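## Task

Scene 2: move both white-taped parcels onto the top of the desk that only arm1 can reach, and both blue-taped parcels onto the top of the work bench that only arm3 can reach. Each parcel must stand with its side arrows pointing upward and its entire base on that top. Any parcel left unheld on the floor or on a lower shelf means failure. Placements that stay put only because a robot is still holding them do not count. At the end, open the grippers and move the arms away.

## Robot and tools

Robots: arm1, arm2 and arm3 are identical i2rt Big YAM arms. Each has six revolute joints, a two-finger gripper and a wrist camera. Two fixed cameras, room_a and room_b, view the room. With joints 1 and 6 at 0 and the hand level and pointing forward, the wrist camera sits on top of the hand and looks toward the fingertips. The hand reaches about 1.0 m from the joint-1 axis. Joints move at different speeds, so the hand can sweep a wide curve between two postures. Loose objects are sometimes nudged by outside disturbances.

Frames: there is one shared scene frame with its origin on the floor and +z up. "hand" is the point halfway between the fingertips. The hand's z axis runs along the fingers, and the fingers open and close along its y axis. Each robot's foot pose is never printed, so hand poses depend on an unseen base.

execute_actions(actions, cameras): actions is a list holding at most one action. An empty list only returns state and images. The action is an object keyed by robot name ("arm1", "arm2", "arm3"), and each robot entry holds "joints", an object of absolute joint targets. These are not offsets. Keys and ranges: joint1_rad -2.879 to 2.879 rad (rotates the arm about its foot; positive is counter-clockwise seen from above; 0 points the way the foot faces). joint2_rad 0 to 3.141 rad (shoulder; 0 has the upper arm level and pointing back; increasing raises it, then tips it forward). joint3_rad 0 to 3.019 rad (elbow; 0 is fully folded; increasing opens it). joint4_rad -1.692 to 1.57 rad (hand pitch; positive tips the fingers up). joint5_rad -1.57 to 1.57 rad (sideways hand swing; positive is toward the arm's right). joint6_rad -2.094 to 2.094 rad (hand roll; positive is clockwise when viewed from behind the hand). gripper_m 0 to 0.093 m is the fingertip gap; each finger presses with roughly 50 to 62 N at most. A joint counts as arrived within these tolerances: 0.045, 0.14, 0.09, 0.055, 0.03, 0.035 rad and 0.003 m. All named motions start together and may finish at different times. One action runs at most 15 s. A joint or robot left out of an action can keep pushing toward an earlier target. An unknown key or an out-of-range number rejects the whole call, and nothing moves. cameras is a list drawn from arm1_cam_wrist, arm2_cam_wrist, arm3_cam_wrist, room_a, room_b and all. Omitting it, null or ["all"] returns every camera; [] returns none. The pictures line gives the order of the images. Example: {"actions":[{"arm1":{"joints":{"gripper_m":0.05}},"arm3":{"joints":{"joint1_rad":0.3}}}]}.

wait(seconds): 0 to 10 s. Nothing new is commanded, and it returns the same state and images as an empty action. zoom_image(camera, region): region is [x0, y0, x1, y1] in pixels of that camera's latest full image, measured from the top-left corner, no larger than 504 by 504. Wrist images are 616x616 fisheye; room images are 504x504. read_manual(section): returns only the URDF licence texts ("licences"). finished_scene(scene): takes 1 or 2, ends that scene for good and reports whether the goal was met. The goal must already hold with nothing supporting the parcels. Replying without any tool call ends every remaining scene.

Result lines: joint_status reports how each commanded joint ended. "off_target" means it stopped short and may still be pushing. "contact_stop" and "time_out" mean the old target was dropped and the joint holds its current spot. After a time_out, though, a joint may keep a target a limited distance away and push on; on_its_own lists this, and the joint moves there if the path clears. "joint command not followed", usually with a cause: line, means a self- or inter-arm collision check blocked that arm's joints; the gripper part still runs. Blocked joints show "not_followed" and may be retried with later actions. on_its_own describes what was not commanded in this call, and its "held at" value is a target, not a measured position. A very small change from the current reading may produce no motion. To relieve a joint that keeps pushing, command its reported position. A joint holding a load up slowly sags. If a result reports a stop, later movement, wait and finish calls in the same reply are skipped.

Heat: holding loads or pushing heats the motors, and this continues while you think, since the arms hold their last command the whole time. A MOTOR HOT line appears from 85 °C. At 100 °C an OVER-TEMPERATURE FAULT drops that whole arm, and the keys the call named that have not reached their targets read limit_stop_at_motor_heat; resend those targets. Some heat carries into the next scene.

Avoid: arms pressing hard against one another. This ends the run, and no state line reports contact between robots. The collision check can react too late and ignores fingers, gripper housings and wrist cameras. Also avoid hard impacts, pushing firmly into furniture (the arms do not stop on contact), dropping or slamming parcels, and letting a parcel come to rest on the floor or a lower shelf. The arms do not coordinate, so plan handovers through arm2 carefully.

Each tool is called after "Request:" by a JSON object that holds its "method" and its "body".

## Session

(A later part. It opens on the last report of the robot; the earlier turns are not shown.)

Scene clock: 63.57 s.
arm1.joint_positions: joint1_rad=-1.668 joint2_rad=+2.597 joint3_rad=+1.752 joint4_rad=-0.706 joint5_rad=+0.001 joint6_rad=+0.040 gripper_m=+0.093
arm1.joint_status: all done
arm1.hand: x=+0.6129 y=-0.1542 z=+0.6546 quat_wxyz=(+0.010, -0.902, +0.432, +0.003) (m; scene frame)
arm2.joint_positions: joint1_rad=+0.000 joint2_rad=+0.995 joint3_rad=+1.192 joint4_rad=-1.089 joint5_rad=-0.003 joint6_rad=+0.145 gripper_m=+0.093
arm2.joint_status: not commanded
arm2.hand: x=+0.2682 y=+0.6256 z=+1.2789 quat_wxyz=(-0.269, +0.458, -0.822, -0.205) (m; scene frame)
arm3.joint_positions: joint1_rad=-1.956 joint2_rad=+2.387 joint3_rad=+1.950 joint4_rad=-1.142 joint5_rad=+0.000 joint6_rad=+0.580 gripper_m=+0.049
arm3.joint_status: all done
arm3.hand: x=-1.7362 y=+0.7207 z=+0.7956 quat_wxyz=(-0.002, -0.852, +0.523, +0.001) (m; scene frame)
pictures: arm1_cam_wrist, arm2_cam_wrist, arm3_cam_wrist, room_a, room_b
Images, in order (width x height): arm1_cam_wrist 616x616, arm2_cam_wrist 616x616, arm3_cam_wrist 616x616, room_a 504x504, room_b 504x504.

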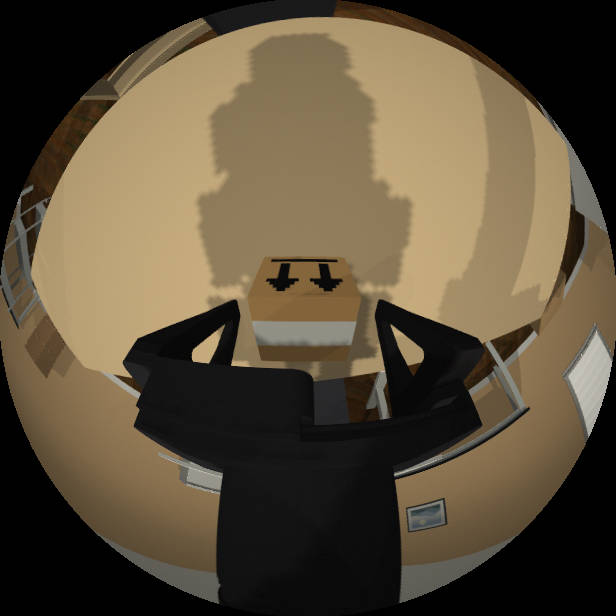

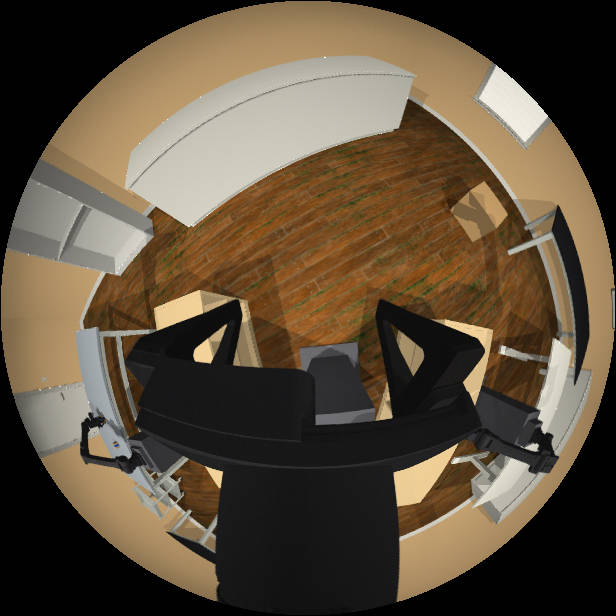

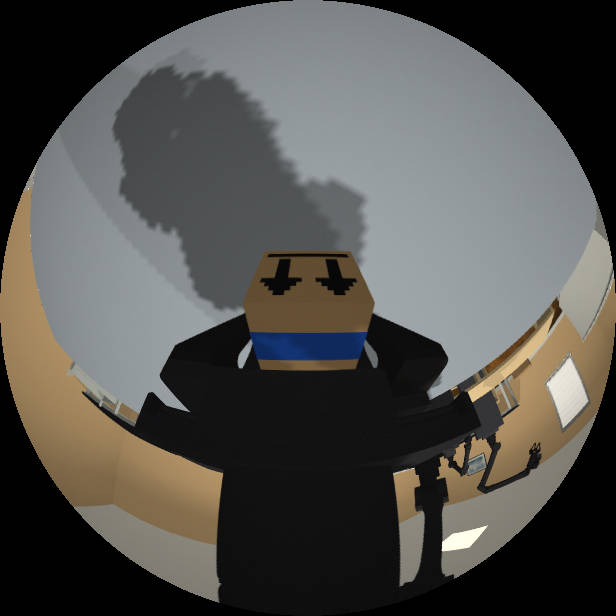

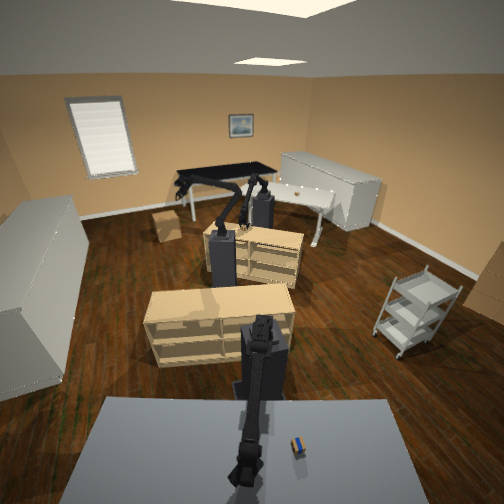

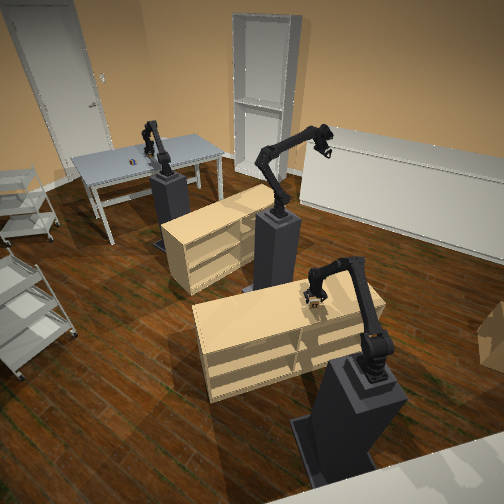

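Request:
{"method": "execute_actions", "body": {"actions": [{"arm3":{"joints":{"joint2_rad":2.41}},"arm1":{"joints":{"gripper_m":0.03}}}], "cameras": []}}

Request:
{"method": "execute_actions", "body": {"actions": [{"arm3":{"joints":{"gripper_m":0.093}},"arm1":{"joints":{"joint2_rad":2.05,"joint4_rad":-1.0}}}], "cameras": ["arm1_cam_wrist","arm3_cam_wrist"]}}

Scene clock: 64.40 s.
arm1.joint_positions: joint1_rad=-1.668 joint2_rad=+2.597 joint3_rad=+1.752 joint4_rad=-0.706 joint5_rad=+0.001 joint6_rad=+0.040 gripper_m=+0.055
arm1.joint_status: gripper_m off_target (ended at +0.055, target +0.030)
arm1.hand: x=+0.6128 y=-0.1542 z=+0.6546 quat_wxyz=(+0.009, -0.902, +0.433, +0.003) (m; scene frame)
arm2.joint_positions: joint1_rad=+0.000 joint2_rad=+0.995 joint3_rad=+1.192 joint4_rad=-1.089 joint5_rad=-0.003 joint6_rad=+0.145 gripper_m=+0.093
arm2.joint_status: not commanded
arm2.hand: x=+0.2682 y=+0.6256 z=+1.2789 quat_wxyz=(-0.269, +0.458, -0.822, -0.205) (m; scene frame)
arm3.joint_positions: joint1_rad=-1.956 joint2_rad=+2.387 joint3_rad=+1.950 joint4_rad=-1.142 joint5_rad=+0.000 joint6_rad=+0.580 gripper_m=+0.049
arm3.joint_status: all done
arm3.hand: x=-1.7362 y=+0.7207 z=+0.7956 quat_wxyz=(-0.002, -0.852, +0.523, +0.001) (m; scene frame)
pictures: none
No camera images: the call's "cameras" was empty. Leave "cameras" out to get every camera's image.

Scene clock: 66.27 s.
arm1.joint_positions: joint1_rad=-1.668 joint2_rad=+2.065 joint3_rad=+1.750 joint4_rad=-0.991 joint5_rad=+0.001 joint6_rad=+0.040 gripper_m=+0.055
arm1.joint_status: all done
arm1.hand: x=+0.5752 y=-0.1183 z=+0.9927 quat_wxyz=(+0.058, -0.894, +0.428, +0.115) (m; scene frame)
arm2.joint_positions: joint1_rad=+0.000 joint2_rad=+0.995 joint3_rad=+1.192 joint4_rad=-1.089 joint5_rad=-0.003 joint6_rad=+0.145 gripper_m=+0.093
arm2.joint_status: not commanded
arm2.hand: x=+0.2682 y=+0.6256 z=+1.2789 quat_wxyz=(-0.269, +0.458, -0.822, -0.205) (m; scene frame)
arm3.joint_positions: joint1_rad=-1.957 joint2_rad=+2.396 joint3_rad=+1.950 joint4_rad=-1.144 joint5_rad=+0.001 joint6_rad=+0.579 gripper_m=+0.093
arm3.joint_status: all done
arm3.hand: x=-1.7342 y=+0.7200 z=+0.7898 quat_wxyz=(-0.002, -0.852, +0.523, -0.004) (m; scene frame)
pictures: arm1_cam_wrist, arm3_cam_wrist
Images, in order (width x height): arm1_cam_wrist 616x616, arm3_cam_wrist 616x616.

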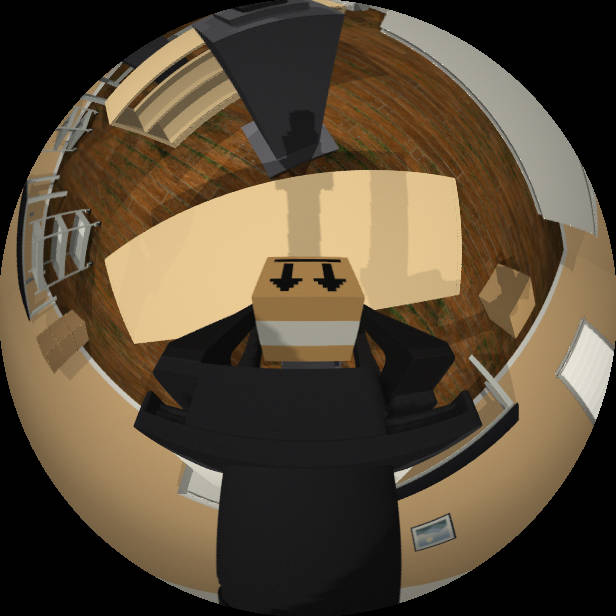

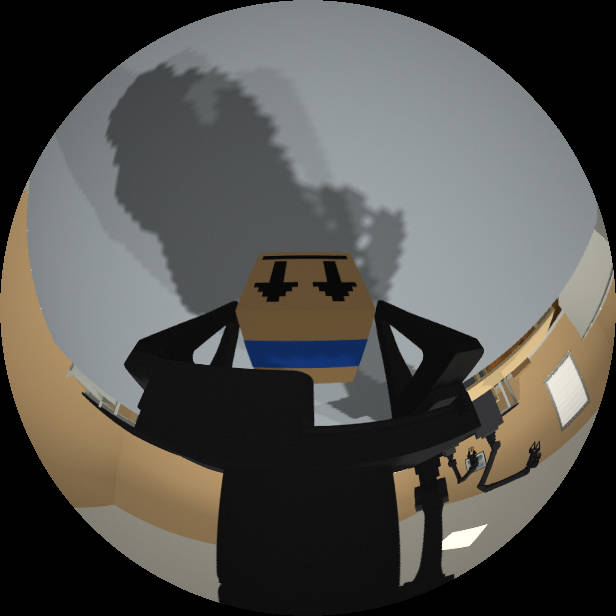

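Request:
{"method": "execute_actions", "body": {"actions": [{"arm3":{"joints":{"joint2_rad":1.9,"joint4_rad":-1.3}},"arm1":{"joints":{"joint1_rad":1.3}}}], "cameras": ["arm1_cam_wrist","arm3_cam_wrist"]}}

Request:
{"method": "execute_actions", "body": {"actions": [{"arm1":{"joints":{"joint2_rad":2.34,"joint4_rad":-0.88}}}], "cameras": ["arm1_cam_wrist","room_a"]}}

Scene clock: 69.23 s.
arm1.joint_positions: joint1_rad=+1.303 joint2_rad=+2.065 joint3_rad=+1.750 joint4_rad=-0.991 joint5_rad=-0.002 joint6_rad=+0.042 gripper_m=+0.055
arm1.joint_status: all done
arm1.hand: x=+1.3840 y=-1.2271 z=+1.0020 quat_wxyz=(-0.123, -0.505, -0.853, +0.056) (m; scene frame)
arm2.joint_positions: joint1_rad=+0.000 joint2_rad=+0.995 joint3_rad=+1.192 joint4_rad=-1.089 joint5_rad=-0.003 joint6_rad=+0.145 gripper_m=+0.093
arm2.joint_status: not commanded
arm2.hand: x=+0.2682 y=+0.6256 z=+1.2789 quat_wxyz=(-0.269, +0.458, -0.822, -0.205) (m; scene frame)
arm3.joint_positions: joint1_rad=-1.957 joint2_rad=+1.921 joint3_rad=+1.958 joint4_rad=-1.286 joint5_rad=+0.001 joint6_rad=+0.579 gripper_m=+0.093
arm3.joint_status: all done
arm3.hand: x=-1.7211 y=+0.7140 z=+1.1060 quat_wxyz=(-0.006, -0.840, +0.516, +0.165) (m; scene frame)
pictures: arm1_cam_wrist, arm3_cam_wrist
Images, in order (width x height): arm1_cam_wrist 616x616, arm3_cam_wrist 616x616.

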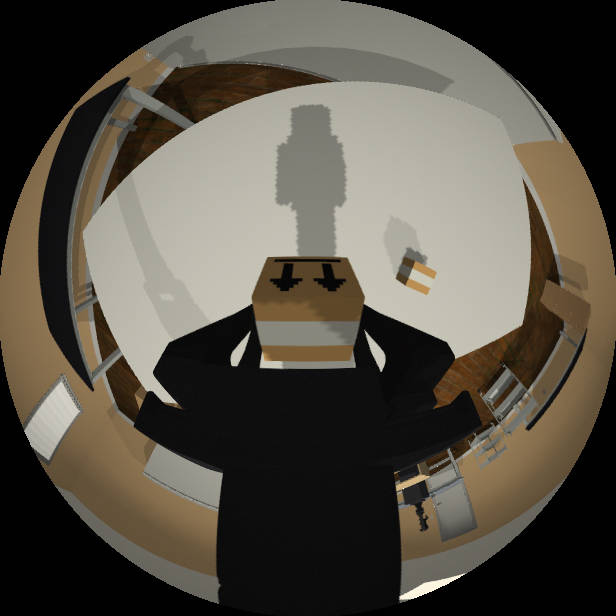

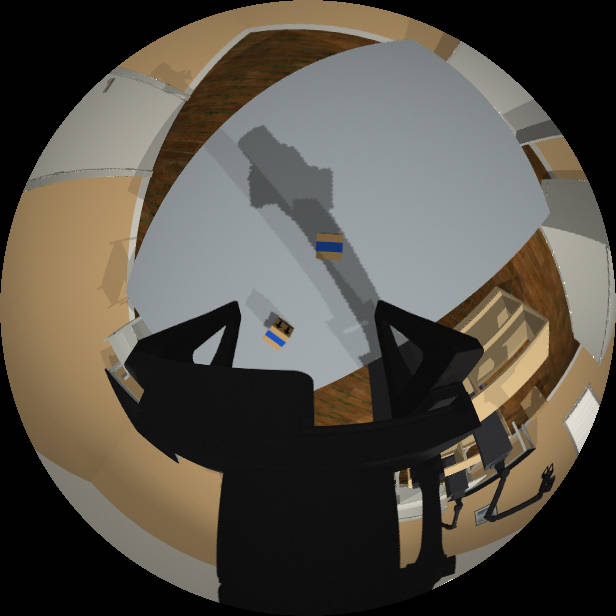

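Scene clock: 70.63 s.
arm1.joint_positions: joint1_rad=+1.303 joint2_rad=+2.377 joint3_rad=+1.732 joint4_rad=-0.892 joint5_rad=-0.002 joint6_rad=+0.042 gripper_m=+0.055
arm1.joint_status: all done
arm1.hand: x=+1.3704 y=-1.1984 z=+0.7946 quat_wxyz=(-0.022, -0.509, -0.861, +0.002) (m; scene frame)
arm2.joint_positions: joint1_rad=+0.000 joint2_rad=+0.995 joint3_rad=+1.192 joint4_rad=-1.089 joint5_rad=-0.003 joint6_rad=+0.145 gripper_m=+0.093
arm2.joint_status: not commanded
arm2.hand: x=+0.2682 y=+0.6256 z=+1.2789 quat_wxyz=(-0.269, +0.458, -0.822, -0.205) (m; scene frame)
arm3.joint_positions: joint1_rad=-1.957 joint2_rad=+1.921 joint3_rad=+1.958 joint4_rad=-1.286 joint5_rad=+0.001 joint6_rad=+0.579 gripper_m=+0.093
arm3.joint_status: not commanded
arm3.hand: x=-1.7211 y=+0.7140 z=+1.1060 quat_wxyz=(-0.006, -0.840, +0.516, +0.165) (m; scene frame)
pictures: arm1_cam_wrist, room_a
Images, in order (width x height): arm1_cam_wrist 616x616, room_a 504x504.

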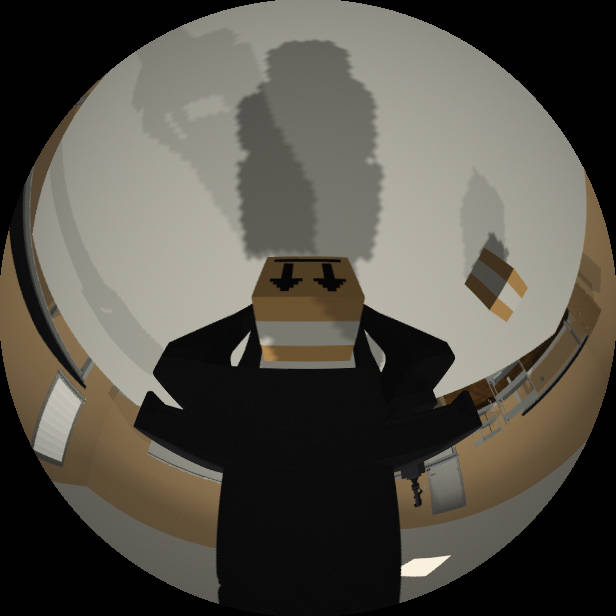

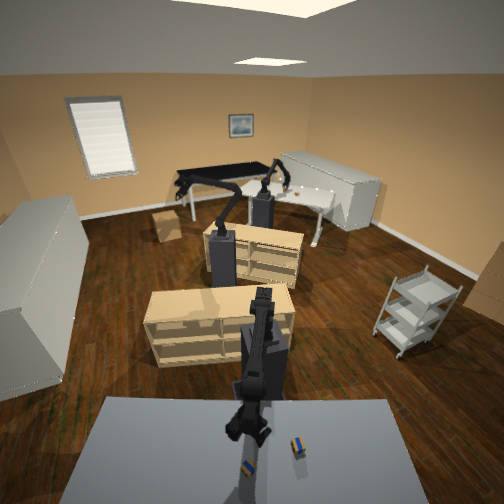

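Request:
{"method": "execute_actions", "body": {"actions": [{"arm1":{"joints":{"joint2_rad":2.435,"joint4_rad":-0.86}}}], "cameras": ["arm1_cam_wrist"]}}

Scene clock: 71.77 s.
arm1.joint_positions: joint1_rad=+1.304 joint2_rad=+2.425 joint3_rad=+1.737 joint4_rad=-0.872 joint5_rad=-0.002 joint6_rad=+0.043 gripper_m=+0.055
arm1.joint_status: all done
arm1.hand: x=+1.3680 y=-1.1927 z=+0.7652 quat_wxyz=(-0.011, -0.509, -0.861, -0.004) (m; scene frame)
arm2.joint_positions: joint1_rad=+0.000 joint2_rad=+0.995 joint3_rad=+1.192 joint4_rad=-1.089 joint5_rad=-0.003 joint6_rad=+0.145 gripper_m=+0.093
arm2.joint_status: not commanded
arm2.hand: x=+0.2682 y=+0.6256 z=+1.2789 quat_wxyz=(-0.269, +0.458, -0.822, -0.205) (m; scene frame)
arm3.joint_positions: joint1_rad=-1.957 joint2_rad=+1.921 joint3_rad=+1.958 joint4_rad=-1.286 joint5_rad=+0.001 joint6_rad=+0.579 gripper_m=+0.093
arm3.joint_status: not commanded
arm3.hand: x=-1.7211 y=+0.7140 z=+1.1060 quat_wxyz=(-0.006, -0.840, +0.516, +0.165) (m; scene frame)
pictures: arm1_cam_wrist
Images, in order (width x height): arm1_cam_wrist 616x616.

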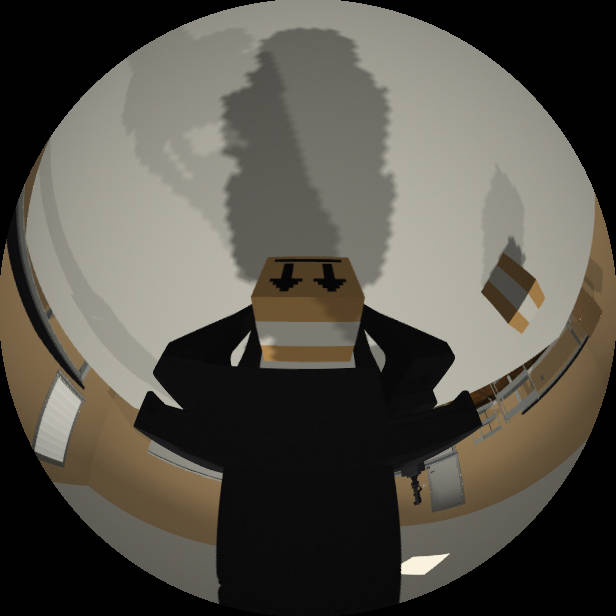

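Request:
{"method": "execute_actions", "body": {"actions": [{"arm1":{"joints":{"gripper_m":0.093}}}], "cameras": []}}

Request:
{"method": "execute_actions", "body": {"actions": [{"arm1":{"joints":{"joint2_rad":1.95,"joint4_rad":-1.05}}}], "cameras": ["arm1_cam_wrist","room_a"]}}

Request:
{"method": "zoom_image", "body": {"camera": "arm1_cam_wrist", "region": [230,200,490,400]}}

Scene clock: 72.63 s.
arm1.joint_positions: joint1_rad=+1.304 joint2_rad=+2.425 joint3_rad=+1.737 joint4_rad=-0.872 joint5_rad=-0.002 joint6_rad=+0.043 gripper_m=+0.093
arm1.joint_status: all done
arm1.hand: x=+1.3680 y=-1.1927 z=+0.7652 quat_wxyz=(-0.011, -0.509, -0.861, -0.004) (m; scene frame)
arm2.joint_positions: joint1_rad=+0.000 joint2_rad=+0.995 joint3_rad=+1.192 joint4_rad=-1.089 joint5_rad=-0.003 joint6_rad=+0.145 gripper_m=+0.093
arm2.joint_status: not commanded
arm2.hand: x=+0.2682 y=+0.6256 z=+1.2789 quat_wxyz=(-0.269, +0.458, -0.822, -0.205) (m; scene frame)
arm3.joint_positions: joint1_rad=-1.957 joint2_rad=+1.921 joint3_rad=+1.958 joint4_rad=-1.286 joint5_rad=+0.001 joint6_rad=+0.579 gripper_m=+0.093
arm3.joint_status: not commanded
arm3.hand: x=-1.7211 y=+0.7140 z=+1.1060 quat_wxyz=(-0.006, -0.840, +0.516, +0.165) (m; scene frame)
pictures: none
No camera images: the call's "cameras" was empty. Leave "cameras" out to get every camera's image.

Scene clock: 74.47 s.
arm1.joint_positions: joint1_rad=+1.304 joint2_rad=+1.962 joint3_rad=+1.752 joint4_rad=-1.039 joint5_rad=-0.002 joint6_rad=+0.043 gripper_m=+0.093
arm1.joint_status: all done
arm1.hand: x=+1.3789 y=-1.2197 z=+1.0678 quat_wxyz=(-0.148, -0.503, -0.849, +0.069) (m; scene frame)
arm2.joint_positions: joint1_rad=+0.000 joint2_rad=+0.995 joint3_rad=+1.192 joint4_rad=-1.089 joint5_rad=-0.003 joint6_rad=+0.145 gripper_m=+0.093
arm2.joint_status: not commanded
arm2.hand: x=+0.2682 y=+0.6256 z=+1.2789 quat_wxyz=(-0.269, +0.458, -0.822, -0.205) (m; scene frame)
arm3.joint_positions: joint1_rad=-1.957 joint2_rad=+1.921 joint3_rad=+1.958 joint4_rad=-1.286 joint5_rad=+0.001 joint6_rad=+0.579 gripper_m=+0.093
arm3.joint_status: not commanded
arm3.hand: x=-1.7211 y=+0.7140 z=+1.1060 quat_wxyz=(-0.006, -0.840, +0.516, +0.165) (m; scene frame)
pictures: arm1_cam_wrist, room_a
Images, in order (width x height): arm1_cam_wrist 616x616, room_a 504x504.

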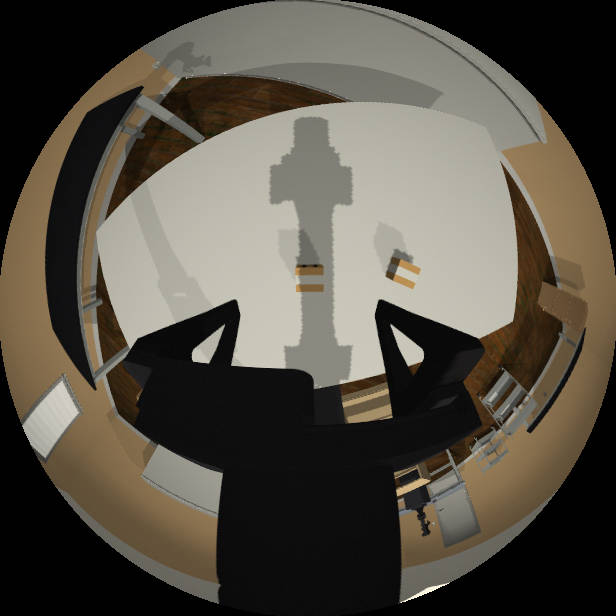

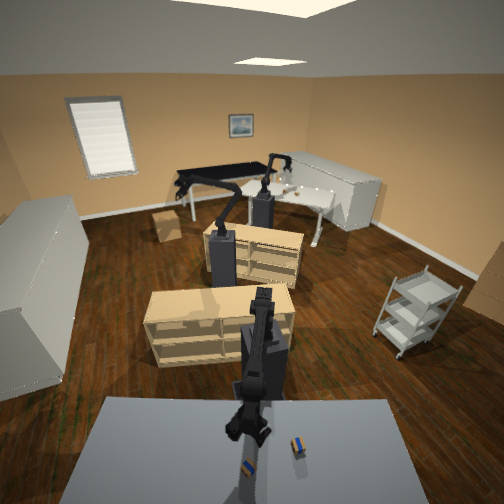

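Region (230, 200, 490, 400) of arm1_cam_wrist's 616x616 image, scaled by 1.938, with more detail than that image has; it fills the top 388 rows of this view, and the rest is white.

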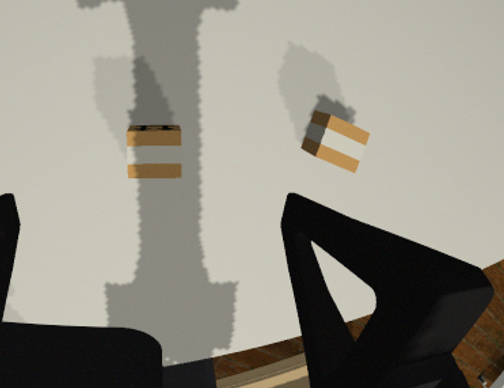

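Request:
{"method": "finished_scene", "body": {"scene": 2}}

The scene is finished: the task was done.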